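# Reorient carton in the hand so label faces up

## Task

With the carton resting loose on the palm-up hand, spin it in place within that hand until its label points upward; its heading about the vertical is free, and the goal picture is just one acceptable result. Nothing but this hand may touch it (the wrist camera, the camera's post and the arm's final link count as hand), and the carton must never leave the hand. To end, keep it motionless briefly, resting on the palm or fingers and clear of the wrist, camera and post, with the palm aimed straight up and no hand motor showing "moving" or "overload" or building toward a shutdown (motors dead from the start are excused), then declare it done. The hand is then opened automatically, and the result must survive that: lying on the open hand is fine, but anything held in place only by the robot does not count.

## Robot and tools

Robot: one arm carrying a right hand with index, middle, ring and thumb, plus a wrist camera on a post. Cameras: cam_head_left, cam_head_right, cam_high, cam_low, cam_wrist, each 504x504, returned in that order.

Frames. Scene frame: origin on the table below the arm base, +z up, +y to the left when facing along +x. The state line reports the hand point position (m) and end_effector_quat_wxyz in this frame, plus velocities. The hand point sits in front of the palm where thumb tip meets index and middle tips. Its own axes: +z along straightened fingers toward the tips, +x across the palm away from the thumb, +y outward from the palm face (palm surface at y = -0.062 m). Straight-finger knuckles are at z = -0.017 m, tips 0.139 m beyond; bending moves tips toward +y. A fixed mast near the wrist occupies x +0.05 to +0.10, z -0.16 to -0.11, reaching y = +0.06 m; it can collide. Fingertip rubber caps grip well, other surfaces poorly.

A row is 24 numbers, each in [-1, 1]:
1-6: dx, dy, dz, rx, ry, rz, an offset (not a pose) of the hand point from its measured pose at the start of the action, in the hand point's own axes. Scale: 1.0 = 0.6 m or 180 degrees; rx, ry, rz form a single rotation vector. Every row in an action is measured from that same start pose. For the first action of a call, the start is the last pose a result reported.
7-22: sixteen hinge goals, absolute positions scaled between each hinge's stops, in this order: index_mcp, index_abd, index_pip, index_dip, middle_mcp, middle_abd, middle_pip, middle_dip, ring_mcp, ring_abd, ring_pip, ring_dip, thumb_cmc, thumb_axl, thumb_mcp, thumb_ipl. Brackets give degrees at +1, at -1, and the straight value. Fingers: _mcp knuckle bend toward the palm as it goes to -1 (-18, +128; +0.75); _abd sideways swing away from the thumb toward -1 (-60, +60; +0.00); _pip (-29, +108; +0.58); _dip (-21, +117; +0.70). Thumb: thumb_cmc toward -1 swings it from beside the palm to in front (-20, +120; +0.71); thumb_axl rolls it (-27, +140; +0.68); thumb_mcp (-69, +109; +0.23) and thumb_ipl (-77, +108; +0.17) bend it, toward +z when thumb_axl is straight, or in the thumb_cmc swing direction when thumb_axl is at -0.40.
23: current_limit, cap for all motors, linear from 0 mA at -1 to 550 mA at +1 (floor 11 mA); low caps also slow and can fail to lift a finger.
24: speed, hinge set-point rate = (speed+1)/2 x 5.9 rad/s (floor 0.001 of that). Initial values 0.4 and -0.6; last values persist.

Tools.
execute_actions(actions): a list of actions; each action is up to 15 rows, one per 1/30 s step, and a short action repeats its final row to fill 15 steps. An empty list just returns state and images. Every step the commanded pose is clipped to within 100 mm and 16 degrees of the measured pose, so large offsets need several actions; afterwards the arm only reaches the last clipped pose. Results list step positions, with HELD where a row was held back.
move(target, speed, stop_force, blocking): target is one 24-number row, offsets from the pose in the last result showing one; straight path taking 0.5 to 10 s. speed 0.002 to 0.5 m/s (default 0.25; rotation up to twice that in rad/s). stop_force 9 to 40 N ends the path when the wrist sensor feels that much added resistance along the target direction; use very slow speed with it, not on rotating moves, and omit it when backing off a contact. blocking=false returns after 0.5 s (not allowed with stop_force); then use wait or stop before new commands. The "move:" line reports done, off_target, moving, held, fault or contact, and limits such as paced or held.
wait(seconds): 0 to 10, arm holds its last command.
stop(): brakes a running move.
zoom_image(camera, region): region [x0, y0, x1, y1] in pixels, at most 504x504.
show_instructions(): shows the reference image(s).
finished_scene(scene): pass the current scene's number to declare done; irreversible.

Results also give hand_goal, hand_measured, hand_current_ma (positive pushes toward -1), hand_state per motor (moving, goal, blocked, overload), hand_current_limit, hand_speed, Wrist force/torque (end-effector axes, noisy, offset up to about 4 N, saturating near 50 N), and lines such as pose unreachable, HAND FAULT, MOTOR HOT.

Cautions. A motor above 495 mA accumulates seconds; at 5 s it shuts off for 10 s, so don't squeeze hard for long. Grip strength comes from how far a goal lies past the object's surface. Keep the palm up and move gently so the carton doesn't slip off; occasional nudges may disturb it. Contact torque at a joint limit (wrist joints 24.9 N m, others 133 N m) or 150 N of external force stops the arm for 10 s and discards the rest of the call. Motors reaching 85 C brake the arm. Never let the carton touch the table or anything outside the hand.

Each tool is called after "Call:" in YAML: its name, and indented under it one key for each argument.

Reference images:

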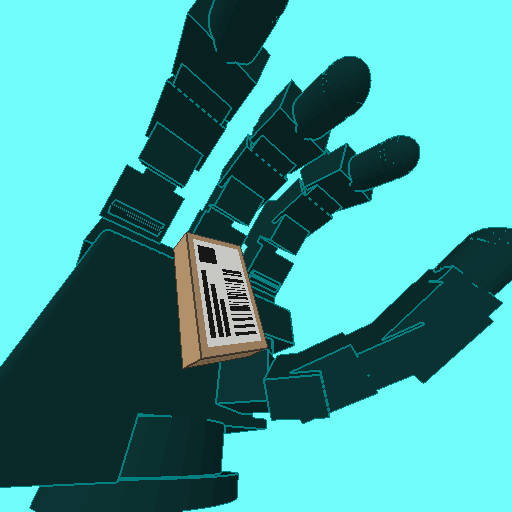

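## Session

Call:
execute_actions:
  actions: []

Scene clock: 0.00 s.
end_effector_position=(+0.6047, +0.0419, +0.4805) hand_goal=(+0.046, +0.000, -0.008, +0.280, +0.046, +0.000, -0.008, +0.280, +0.046, +0.000, -0.008, +0.280, -0.104, +0.266, +0.032, -0.018) hand_measured=(+0.060, +0.000, -0.006, +0.282, +0.062, +0.000, -0.004, +0.282, +0.060, +0.000, -0.004, +0.282, -0.092, +0.270, +0.034, -0.016) hand_current_ma=(+82, +0, +15, +14, +90, +0, +16, +13, +82, +0, +16, +14, +63, +29, +12, +11) hand_state=(goal, goal, goal, goal, goal, goal, goal, goal, goal, goal, goal, goal, goal, goal, goal, goal) hand_current_limit=0.40 hand_speed=-0.60 end_effector_quat_wxyz=(+0.506, +0.477, +0.520, +0.496) end_effector_velocity=(+0.000, -0.001, +0.000) end_effector_angular_velocity=(-0.002, -0.001, -0.001)
Joint positions: [-0.19  -1.156  2.229 -4.203 -1.32  -0.054]
Joint velocities: [-0.002 -0.    -0.001  0.     0.    -0.002]
Wrist force (N, on the end effector, along its own x y z axes, offset not removed): no reading
Wrist torque (N m, same axes, about the end effector's origin, offset not removed): no reading
Hand target: +0.605, +0.042, +0.481; +0.506, +0.477, +0.520, +0.496

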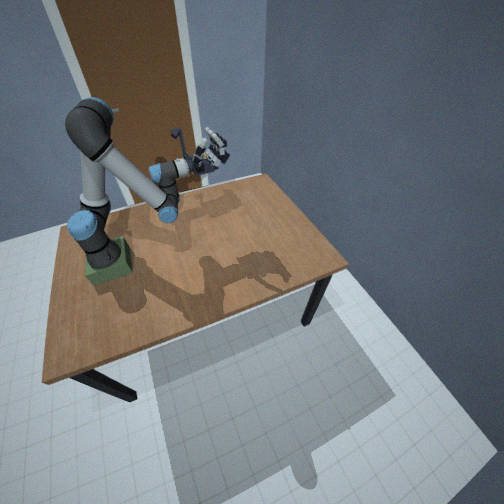

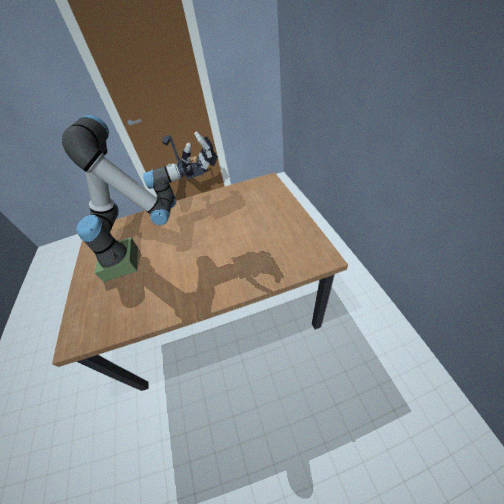

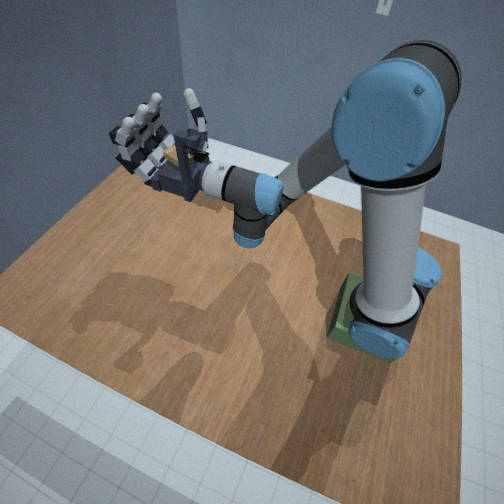

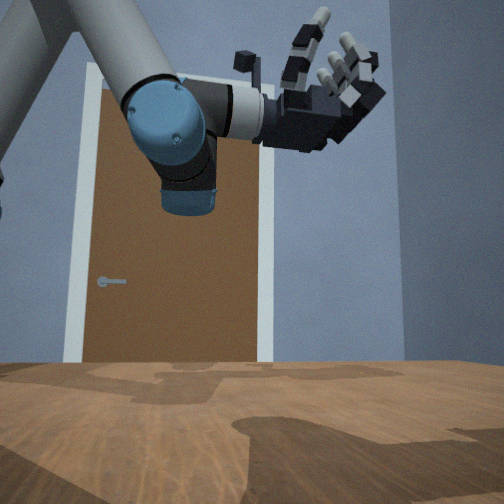

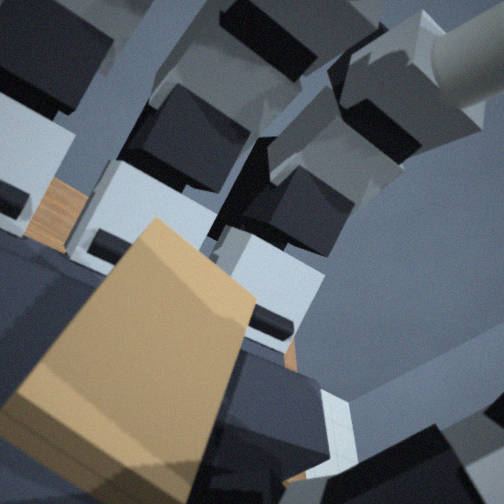

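Call:
zoom_image:
  camera: "cam_high"
  region: [90, 70, 250, 230]

Call:
zoom_image:
  camera: "cam_head_left"
  region: [150, 110, 250, 210]

Region (90, 70, 250, 230) of cam_high's 504x504 image, scaled by 3.150, with more detail than that image has.

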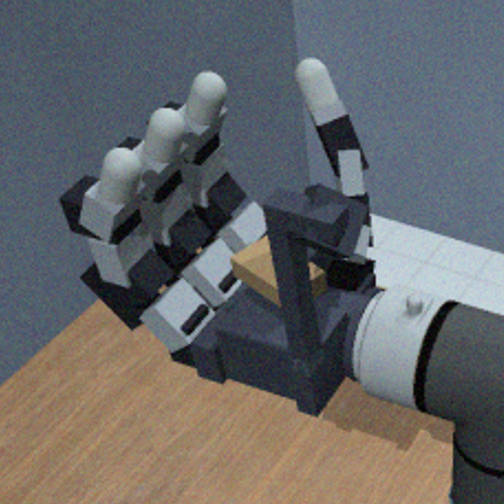

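Region (150, 110, 250, 210) of cam_head_left's 504x504 image, scaled by 5.040, with more detail than that image has.

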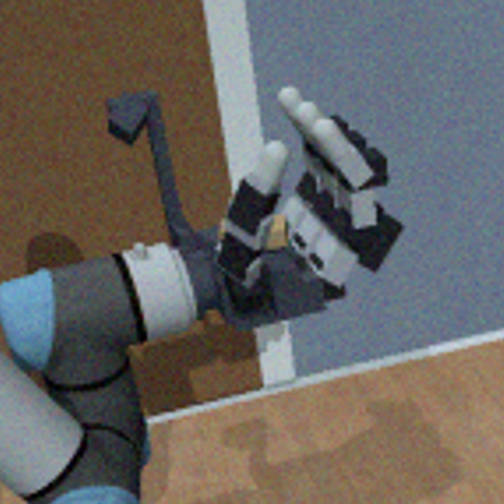

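Call:
move:
  target: [0,-0.15,0,0.22,0,0,-0.4,0,0.45,0.3,-0.4,0,0.45,0.3,-0.4,0,0.45,0.3,0.1,0.266,0.1,0.05,0.4,-0.6]
  speed: 0.2

Call:
zoom_image:
  camera: "cam_low"
  region: [220, 0, 440, 220]

Scene clock: 15.57 s.
end_effector_position=(+0.6052, +0.0371, +0.3908) hand_goal=(-0.400, +0.000, +0.450, +0.300, -0.400, +0.000, +0.450, +0.300, -0.400, +0.000, +0.450, +0.300, +0.100, +0.266, +0.100, +0.050) hand_measured=(-0.390, +0.000, +0.450, +0.298, -0.388, +0.000, +0.450, +0.298, -0.390, +0.000, +0.450, +0.296, +0.106, +0.270, +0.100, +0.048) hand_current_ma=(+55, +0, -5, -15, +59, +0, -5, -15, +55, +0, -5, -15, +29, +27, -6, -13) hand_state=(goal, goal, goal, goal, goal, goal, goal, goal, goal, goal, goal, goal, goal, goal, goal, goal) hand_current_limit=0.40 hand_speed=-0.60 end_effector_quat_wxyz=(+0.315, +0.620, +0.657, +0.291) end_effector_velocity=(+0.001, -0.001, -0.001) end_effector_angular_velocity=(+0.001, +0.010, -0.003)
Joint positions: [-0.18  -1.523  2.32  -3.228 -1.42  -0.195]
Joint velocities: [-0.    -0.003 -0.004  0.017 -0.003  0.001]
Wrist force (N, on the end effector, along its own x y z axes, offset not removed): [0.1 0.2 -0.2]
Wrist torque (N m, same axes, about the end effector's origin, offset not removed): [0.23 -0.02 -0.19]
Hand target: +0.605, +0.037, +0.391; +0.315, +0.621, +0.657, +0.291
Off the commanded pose: 0.000 m, 0 deg.
move: done

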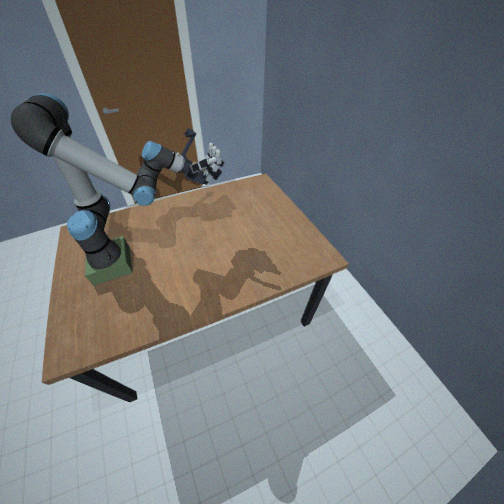

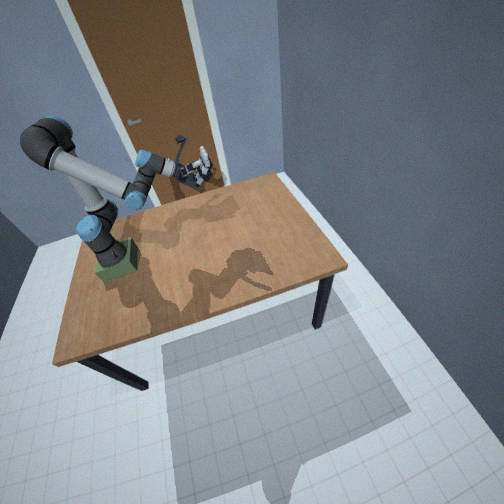

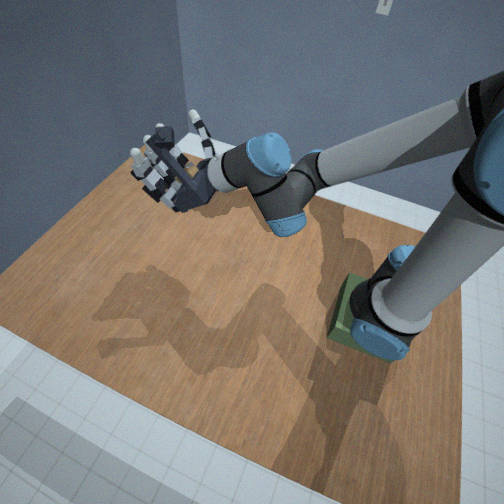

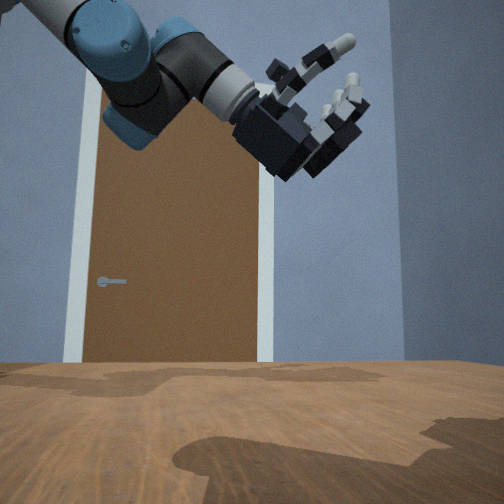

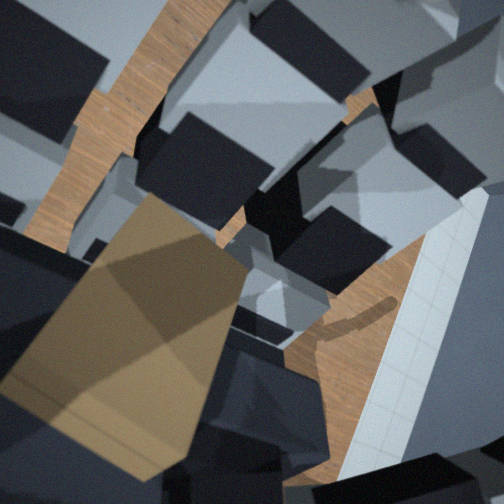

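Region (220, 0, 440, 220) of cam_low's 504x504 image, scaled by 2.291, with more detail than that image has.

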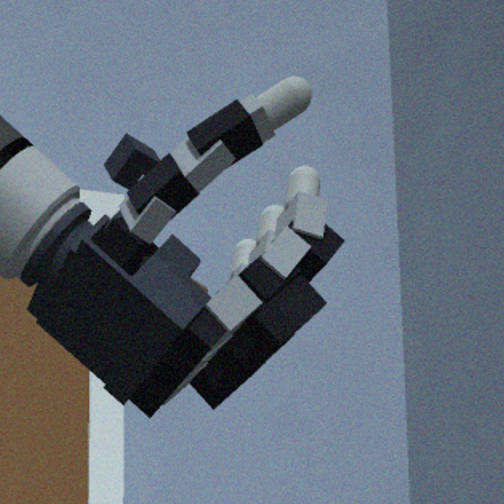

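Call:
move:
  target: [0,-0.12,0.06,0.24,0,0,-0.7,-0.08,0.55,0.3,-0.7,0,0.55,0.3,-0.7,0.08,0.55,0.3,0.1,0.266,0.1,0.05,0.4,-0.8]
  speed: 0.2

Call:
zoom_image:
  camera: "cam_low"
  region: [200, 40, 440, 280]

Scene clock: 23.73 s.
end_effector_position=(+0.5877, +0.0323, +0.3124) hand_goal=(-0.700, -0.080, +0.550, +0.300, -0.700, +0.000, +0.550, +0.300, -0.700, +0.080, +0.550, +0.300, +0.100, +0.266, +0.100, +0.050) hand_measured=(-0.682, -0.078, +0.550, +0.298, -0.674, +0.000, +0.550, +0.298, -0.682, +0.078, +0.550, +0.298, +0.104, +0.270, +0.098, +0.048) hand_current_ma=(+99, +11, +1, -13, +137, +0, +1, -13, +99, -14, +1, -14, +21, +27, -19, -13) hand_state=(goal, goal, goal, goal, blocked, goal, goal, goal, goal, goal, goal, goal, goal, goal, goal, goal) hand_current_limit=0.40 hand_speed=-0.80 end_effector_quat_wxyz=(+0.065, +0.693, +0.718, +0.029) end_effector_velocity=(-0.000, +0.001, -0.001) end_effector_angular_velocity=(+0.002, +0.010, +0.001)
Joint positions: [-0.122 -1.551  1.975 -2.117 -1.6   -0.187]
Joint velocities: [ 0.001  0.003 -0.007  0.015  0.001  0.   ]
Wrist force (N, on the end effector, along its own x y z axes, offset not removed): [0.6 1.0 -1.3]
Wrist torque (N m, same axes, about the end effector's origin, offset not removed): [0.45 -0.10 -0.21]
Hand target: +0.588, +0.032, +0.312; +0.064, +0.693, +0.718, +0.029
Off the commanded pose: 0.000 m, 0 deg.
move: done

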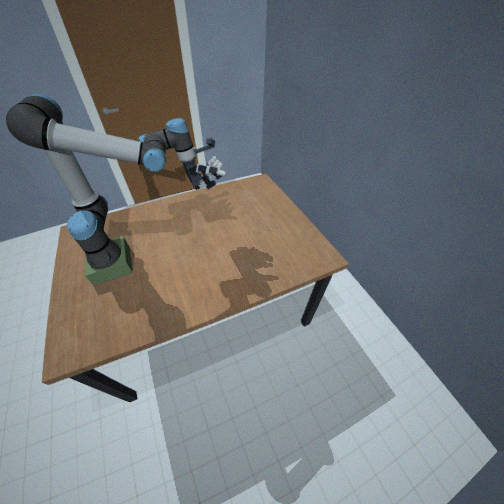

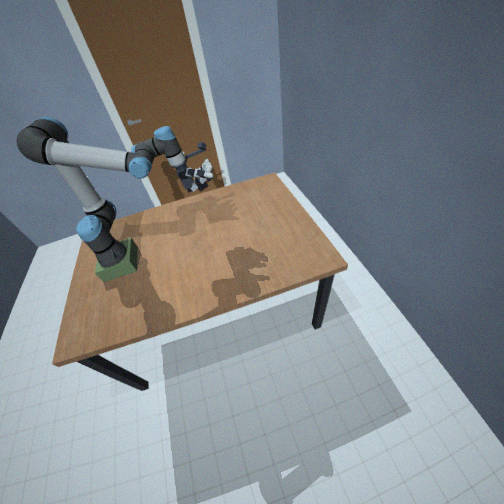

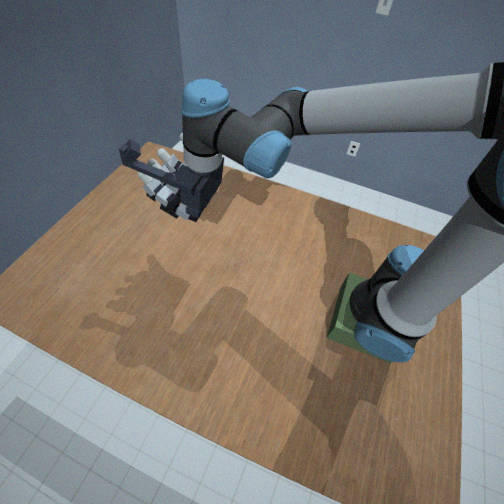

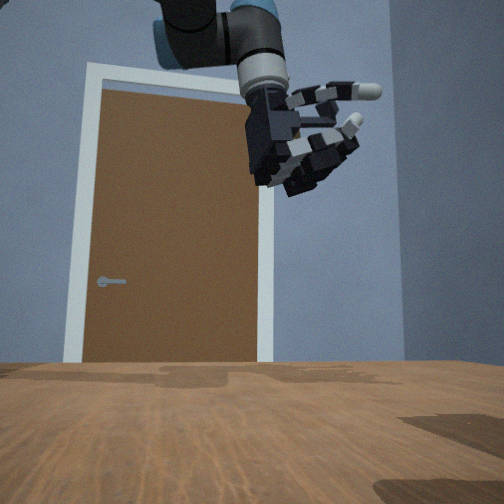

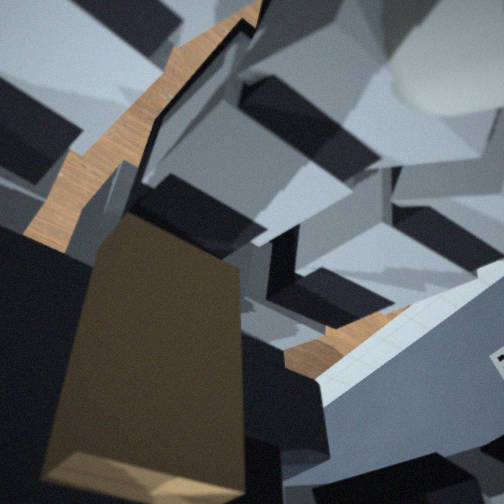

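Region (200, 40, 440, 280) of cam_low's 504x504 image, scaled by 2.100, with more detail than that image has.

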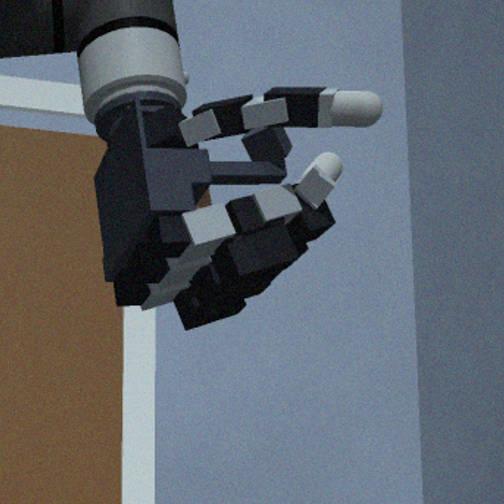

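Call:
move:
  target: [0,-0.06,0.0,0.12,0,0,-0.8,-0.08,0.5,0.3,-0.75,0,0.5,0.3,-0.8,0.12,0.5,0.3,0.1,0.266,0.1,0.05,0.4,-0.8]
  speed: 0.12

Call:
zoom_image:
  camera: "cam_low"
  region: [200, 40, 440, 280]

Scene clock: 29.43 s.
end_effector_position=(+0.5522, +0.0309, +0.3076) hand_goal=(-0.800, -0.080, +0.500, +0.300, -0.750, +0.000, +0.500, +0.300, -0.800, +0.120, +0.500, +0.300, +0.100, +0.266, +0.100, +0.050) hand_measured=(-0.776, -0.078, +0.508, +0.298, -0.716, +0.000, +0.510, +0.298, -0.776, +0.118, +0.510, +0.298, +0.100, +0.270, +0.096, +0.048) hand_current_ma=(+133, +11, +45, -13, +181, +0, +49, -13, +133, -14, +47, -13, +1, +25, -22, -13) hand_state=(blocked, goal, goal, goal, blocked, goal, goal, goal, blocked, goal, goal, goal, goal, goal, goal, goal) hand_current_limit=0.40 hand_speed=-0.80 end_effector_quat_wxyz=(-0.066, +0.693, +0.710, -0.106) end_effector_velocity=(-0.001, +0.001, -0.001) end_effector_angular_velocity=(-0.002, +0.014, +0.004)
Joint positions: [-0.101 -1.469  1.729 -1.581 -1.661 -0.144]
Joint velocities: [ 0.002  0.005 -0.009  0.017 -0.003 -0.   ]
Wrist force (N, on the end effector, along its own x y z axes, offset not removed): [0.8 -0.5 -0.3]
Wrist torque (N m, same axes, about the end effector's origin, offset not removed): [0.40 -0.09 -0.19]
Hand target: +0.552, +0.031, +0.308; -0.066, +0.693, +0.710, -0.106
Off the commanded pose: 0.000 m, 0 deg.
move: done

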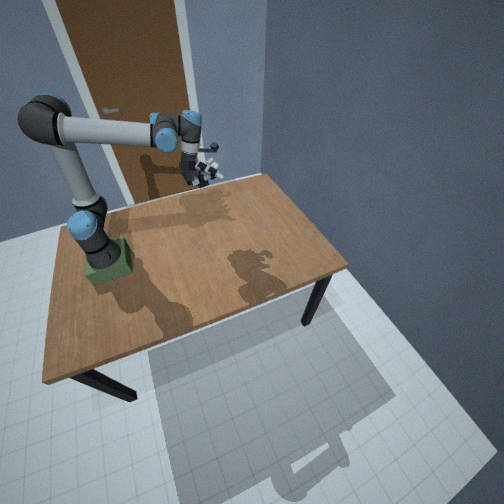

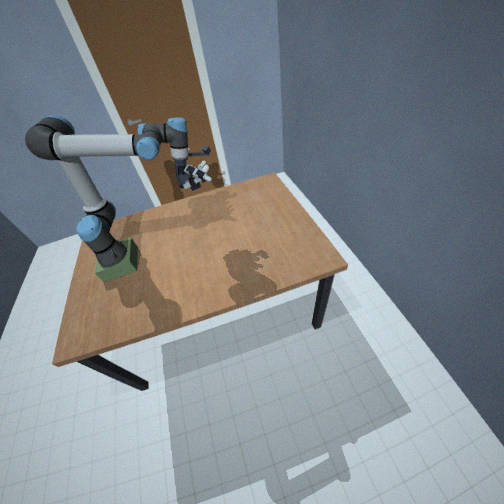

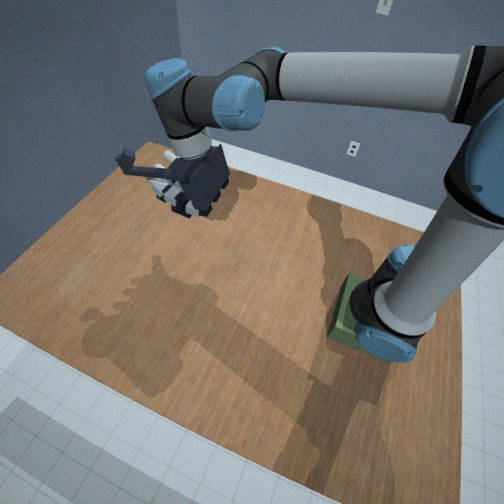

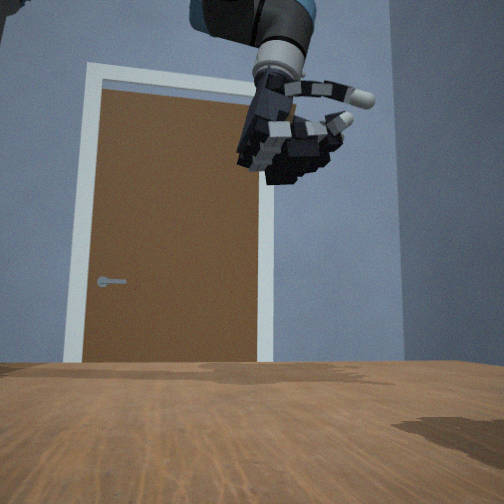

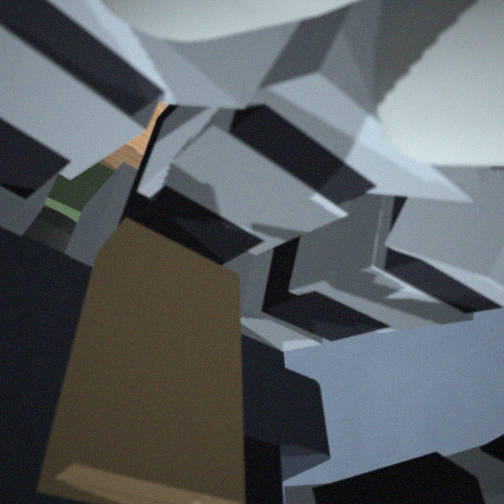

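Region (200, 40, 440, 280) of cam_low's 504x504 image, scaled by 2.100, with more detail than that image has.

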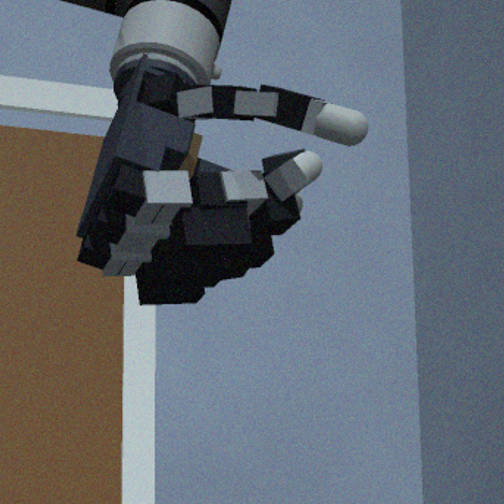

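Call:
move:
  target: [0,-0.03,0.0,0.06,0,0,-0.85,-0.08,0.35,0.3,-0.77,0,0.3,0.3,-0.85,0.12,0.35,0.3,0.1,0.266,0.1,0.05,0.4,-0.8]
  speed: 0.08

Call:
zoom_image:
  camera: "cam_low"
  region: [200, 40, 440, 280]

Scene clock: 34.53 s.
end_effector_position=(+0.5348, +0.0306, +0.3120) hand_goal=(-0.850, -0.080, +0.350, +0.300, -0.770, +0.000, +0.300, +0.300, -0.850, +0.120, +0.350, +0.300, +0.100, +0.266, +0.100, +0.050) hand_measured=(-0.826, -0.078, +0.360, +0.298, -0.738, +0.000, +0.316, +0.298, -0.826, +0.118, +0.360, +0.298, +0.098, +0.270, +0.096, +0.048) hand_current_ma=(+141, +11, +49, -13, +169, +0, +79, -10, +141, -14, +52, -13, -7, +22, -22, -13) hand_state=(blocked, goal, goal, goal, blocked, goal, goal, goal, blocked, goal, goal, goal, goal, goal, goal, goal) hand_current_limit=0.40 hand_speed=-0.80 end_effector_quat_wxyz=(-0.130, +0.684, +0.697, -0.172) end_effector_velocity=(-0.001, -0.000, -0.001) end_effector_angular_velocity=(-0.001, +0.013, -0.003)
Joint positions: [-0.092 -1.399  1.59  -1.325 -1.683 -0.116]
Joint velocities: [ 0.     0.006 -0.008  0.016 -0.001  0.004]
Wrist force (N, on the end effector, along its own x y z axes, offset not removed): [-1.0 0.3 1.7]
Wrist torque (N m, same axes, about the end effector's origin, offset not removed): [0.29 0.01 -0.33]
Hand target: +0.535, +0.031, +0.312; -0.131, +0.684, +0.697, -0.172
Off the commanded pose: 0.000 m, 0 deg.
move: done

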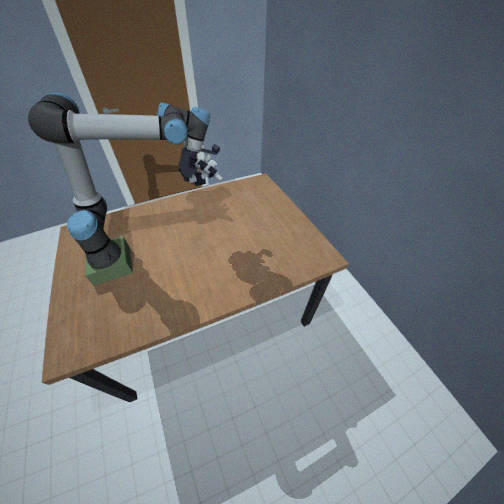

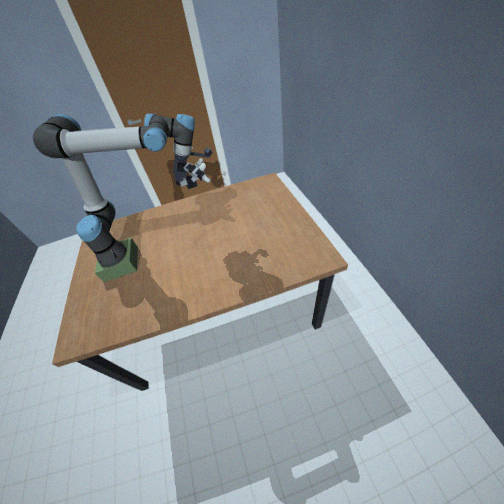

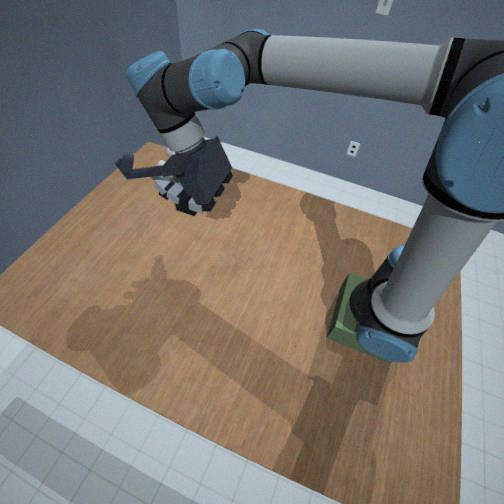

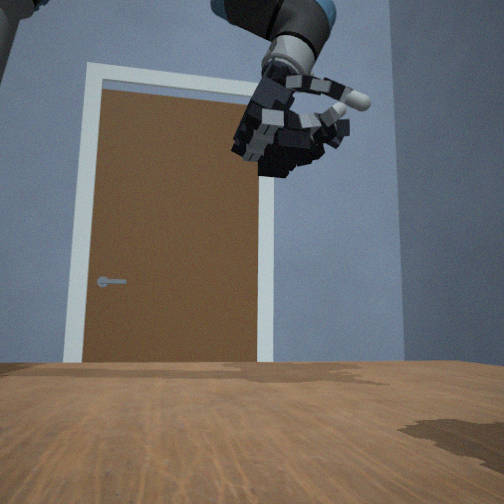

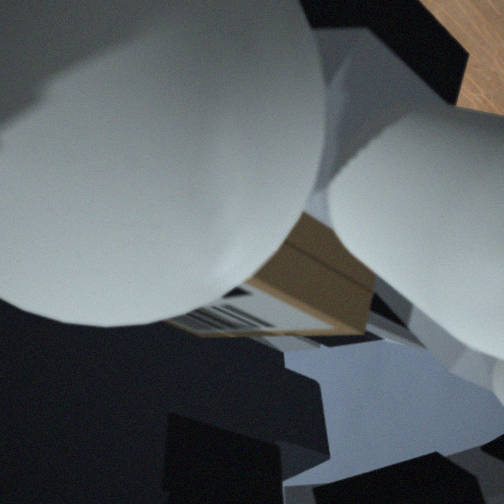

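Region (200, 40, 440, 280) of cam_low's 504x504 image, scaled by 2.100, with more detail than that image has.

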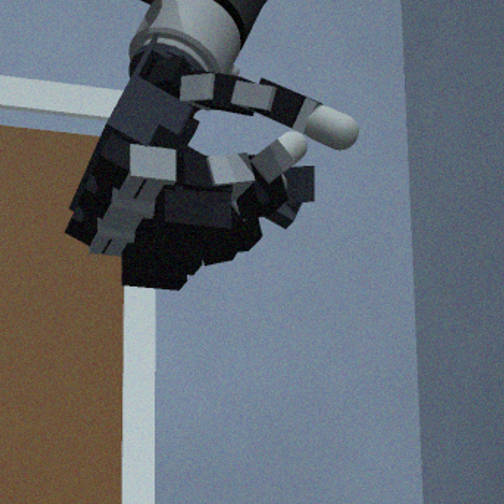

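Call:
move:
  target: [0,0.08,-0.05,-0.28,0,0,-0.25,-0.08,0.4,0.3,-0.2,0,0.38,0.3,-0.25,0.12,0.4,0.3,0.1,0.266,0.1,0.05,0.4,-0.92]
  speed: 0.2

Scene clock: 40.20 s.
end_effector_position=(+0.5908, +0.0328, +0.3192) hand_goal=(-0.250, -0.080, +0.400, +0.300, -0.200, +0.000, +0.380, +0.300, -0.250, +0.120, +0.400, +0.300, +0.100, +0.266, +0.100, +0.050) hand_measured=(-0.242, -0.078, +0.400, +0.298, -0.188, +0.000, +0.382, +0.298, -0.242, +0.118, +0.400, +0.298, +0.100, +0.270, +0.096, +0.048) hand_current_ma=(+51, +11, +2, -13, +66, +0, +7, -10, +50, -14, +2, -13, +2, +21, -22, -13) hand_state=(goal, goal, goal, goal, goal, goal, goal, goal, goal, goal, goal, goal, goal, goal, goal, goal) hand_current_limit=0.40 hand_speed=-0.92 end_effector_quat_wxyz=(+0.173, +0.674, +0.704, +0.142) end_effector_velocity=(-0.000, +0.001, -0.001) end_effector_angular_velocity=(+0.001, +0.002, +0.000)
Joint positions: [-0.153 -1.584  2.209 -2.628 -1.527 -0.216]
Joint velocities: [ 0.001  0.001  0.001 -0.     0.     0.001]
Wrist force (N, on the end effector, along its own x y z axes, offset not removed): [0.5 -0.2 -1.4]
Wrist torque (N m, same axes, about the end effector's origin, offset not removed): [0.31 -0.03 -0.16]
Hand target: +0.591, +0.033, +0.319; +0.173, +0.674, +0.704, +0.142
Off the commanded pose: 0.000 m, 0 deg.
move: done

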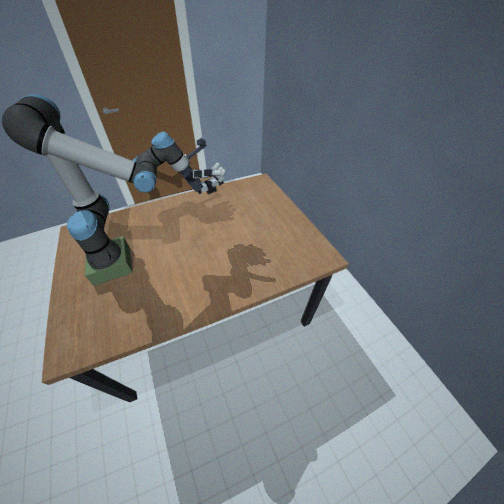

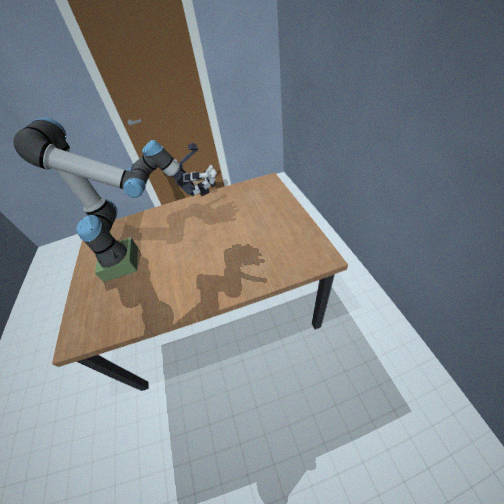

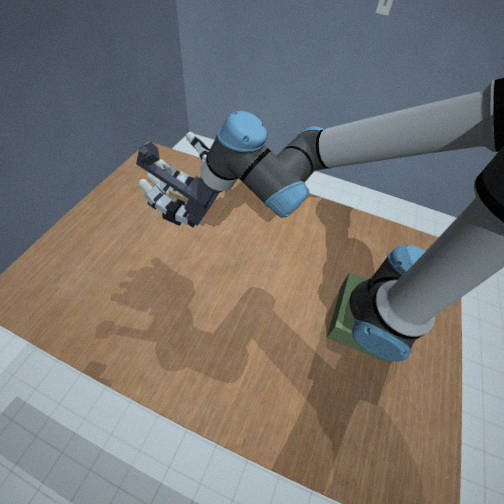

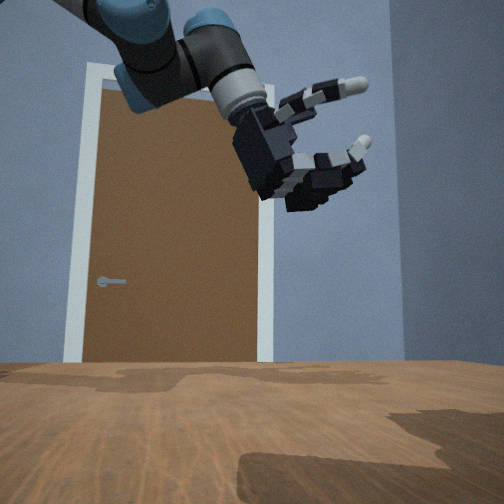

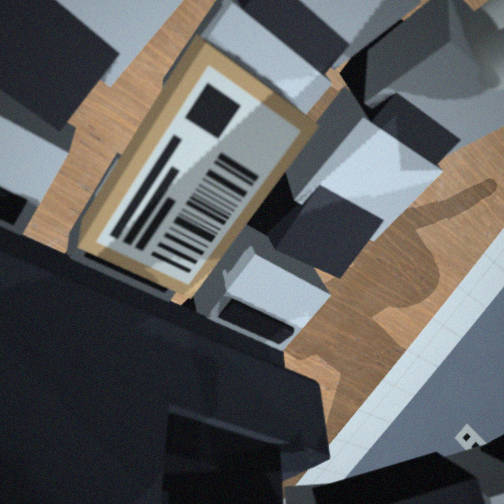

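Call:
move:
  target: [0,0.14,-0.22,-0.357,0,0,0.45,-0.05,0.4,0.3,0.45,0,0.38,0.3,0.45,0.05,0.4,0.3,0.0,0.266,0.1,0.05,0.4,-0.91]
  speed: 0.2

Scene clock: 47.63 s.
end_effector_position=(+0.6089, +0.0417, +0.4744) hand_goal=(+0.450, -0.050, +0.400, +0.300, +0.450, +0.000, +0.380, +0.300, +0.450, +0.050, +0.400, +0.300, +0.000, +0.266, +0.100, +0.050) hand_measured=(+0.458, -0.054, +0.400, +0.298, +0.460, +0.000, +0.382, +0.298, +0.458, +0.052, +0.400, +0.298, +0.010, +0.270, +0.098, +0.048) hand_current_ma=(+47, -17, +2, -13, +58, +0, +7, -10, +47, +13, +2, -13, +50, +21, -11, -13) hand_state=(goal, goal, goal, goal, goal, goal, goal, goal, goal, goal, goal, goal, goal, goal, goal, goal) hand_current_limit=0.40 hand_speed=-0.91 end_effector_quat_wxyz=(+0.505, +0.478, +0.521, +0.495) end_effector_velocity=(+0.000, -0.001, -0.001) end_effector_angular_velocity=(+0.001, +0.001, -0.002)
Joint positions: [-0.188 -1.138  2.222 -4.208 -1.322 -0.056]
Joint velocities: [-0.002  0.001  0.    -0.001 -0.     0.   ]
Wrist force (N, on the end effector, along its own x y z axes, offset not removed): [-1.6 0.3 -1.2]
Wrist torque (N m, same axes, about the end effector's origin, offset not removed): [0.20 0.19 -0.32]
Hand target: +0.609, +0.042, +0.474; +0.505, +0.478, +0.521, +0.495
Off the commanded pose: 0.000 m, 0 deg.
move: done

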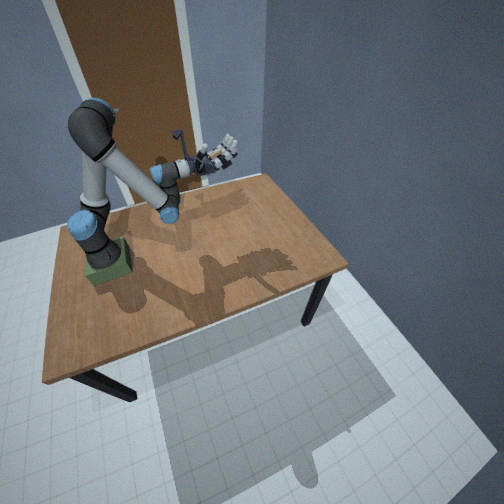

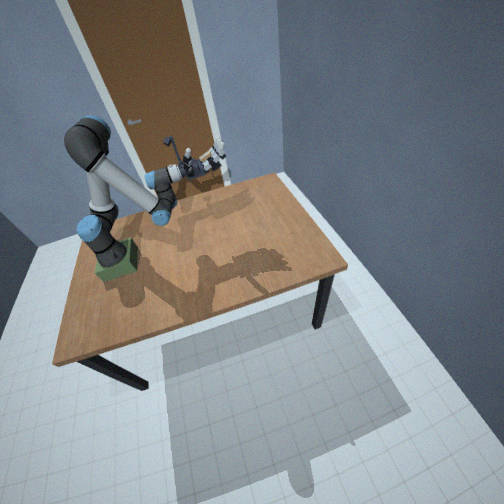

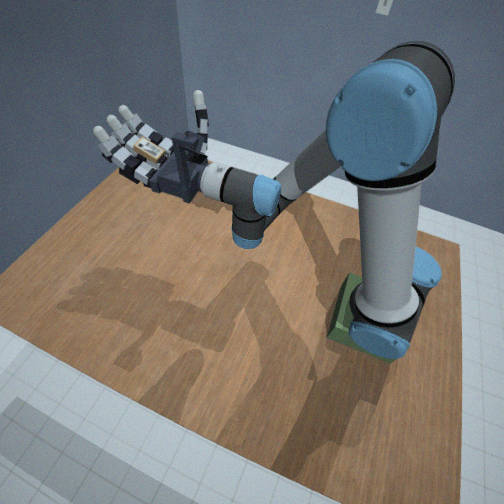

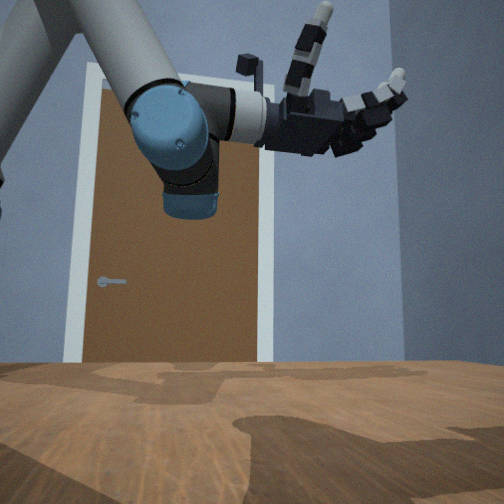

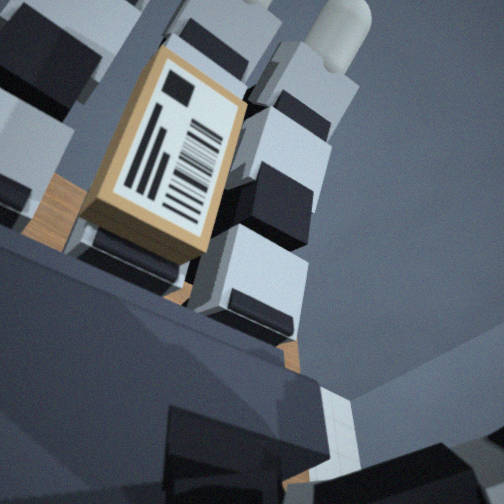

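Call:
move:
  target: [0,0,0,0,0,0.016,0.745,0,0.58,0.68,0.745,0,0.58,0.68,0.745,0,0.58,0.68,0.5,0.5,0.2,0.15,0.4,-0.8]
  speed: 0.1

Call:
zoom_image:
  camera: "cam_head_right"
  region: [160, 110, 260, 210]

Scene clock: 53.40 s.
end_effector_position=(+0.6089, +0.0417, +0.4744) hand_goal=(+0.746, +0.000, +0.580, +0.680, +0.746, +0.000, +0.580, +0.680, +0.746, +0.000, +0.580, +0.680, +0.500, +0.500, +0.200, +0.150) hand_measured=(+0.756, -0.002, +0.580, +0.678, +0.758, +0.000, +0.580, +0.678, +0.756, +0.002, +0.580, +0.678, +0.510, +0.498, +0.200, +0.148) hand_current_ma=(+52, -14, +4, -12, +65, +0, +4, -12, +52, +13, +4, -12, +49, -14, -3, -12) hand_state=(goal, goal, goal, goal, goal, goal, goal, goal, goal, goal, goal, goal, goal, goal, goal, goal) hand_current_limit=0.40 hand_speed=-0.80 end_effector_quat_wxyz=(+0.492, +0.491, +0.509, +0.507) end_effector_velocity=(+0.000, +0.001, -0.000) end_effector_angular_velocity=(-0.001, -0.000, +0.001)
Joint positions: [-0.177 -1.14   2.22  -4.204 -1.333 -0.005]
Joint velocities: [ 0.001  0.001  0.    -0.001  0.001 -0.001]
Wrist force (N, on the end effector, along its own x y z axes, offset not removed): [-0.3 0.5 -0.5]
Wrist torque (N m, same axes, about the end effector's origin, offset not removed): [0.24 0.06 -0.18]
Hand target: +0.609, +0.042, +0.474; +0.492, +0.491, +0.509, +0.507
Off the commanded pose: 0.000 m, 0 deg.
move: done

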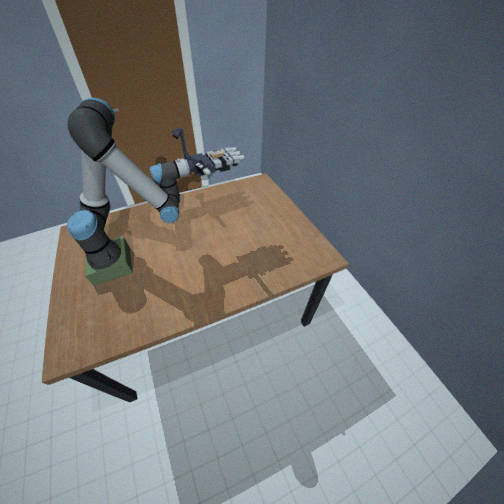

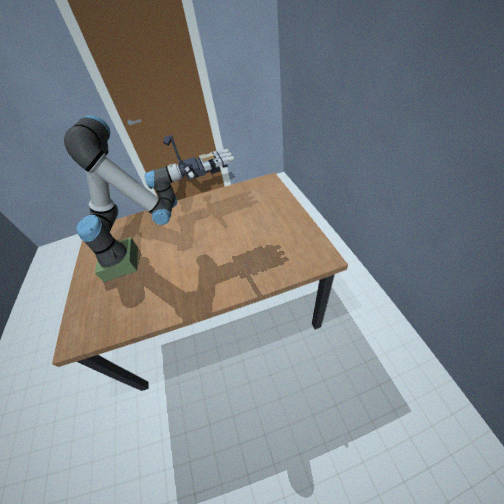

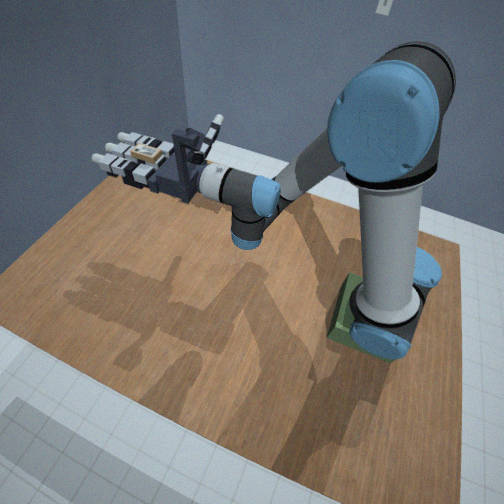

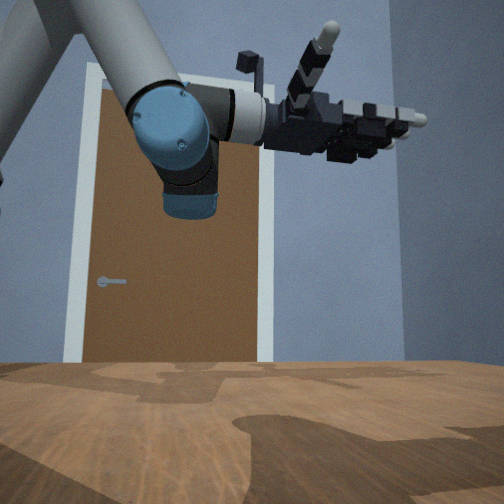

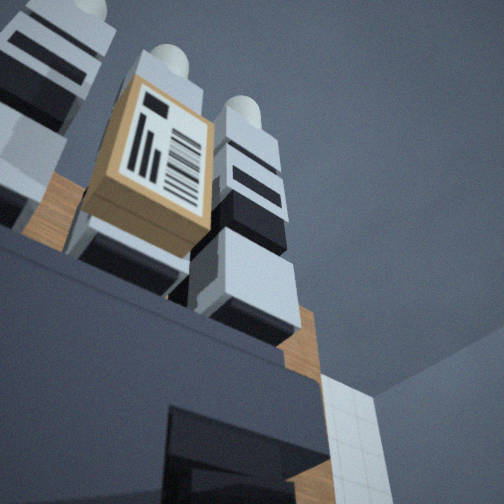

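Region (160, 110, 260, 210) of cam_head_right's 504x504 image, scaled by 5.040, with more detail than that image has.

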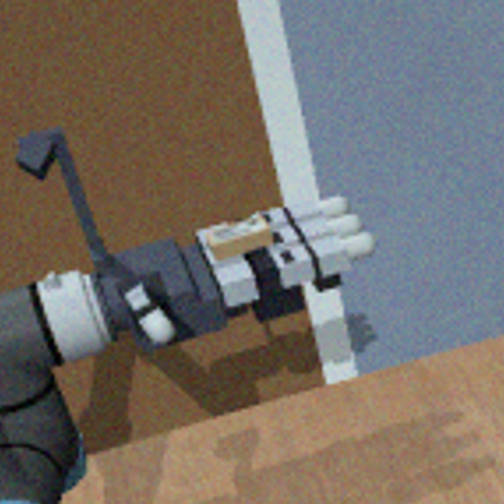

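Call:
finished_scene:
  scene: 1

The scene is finished: the task was done.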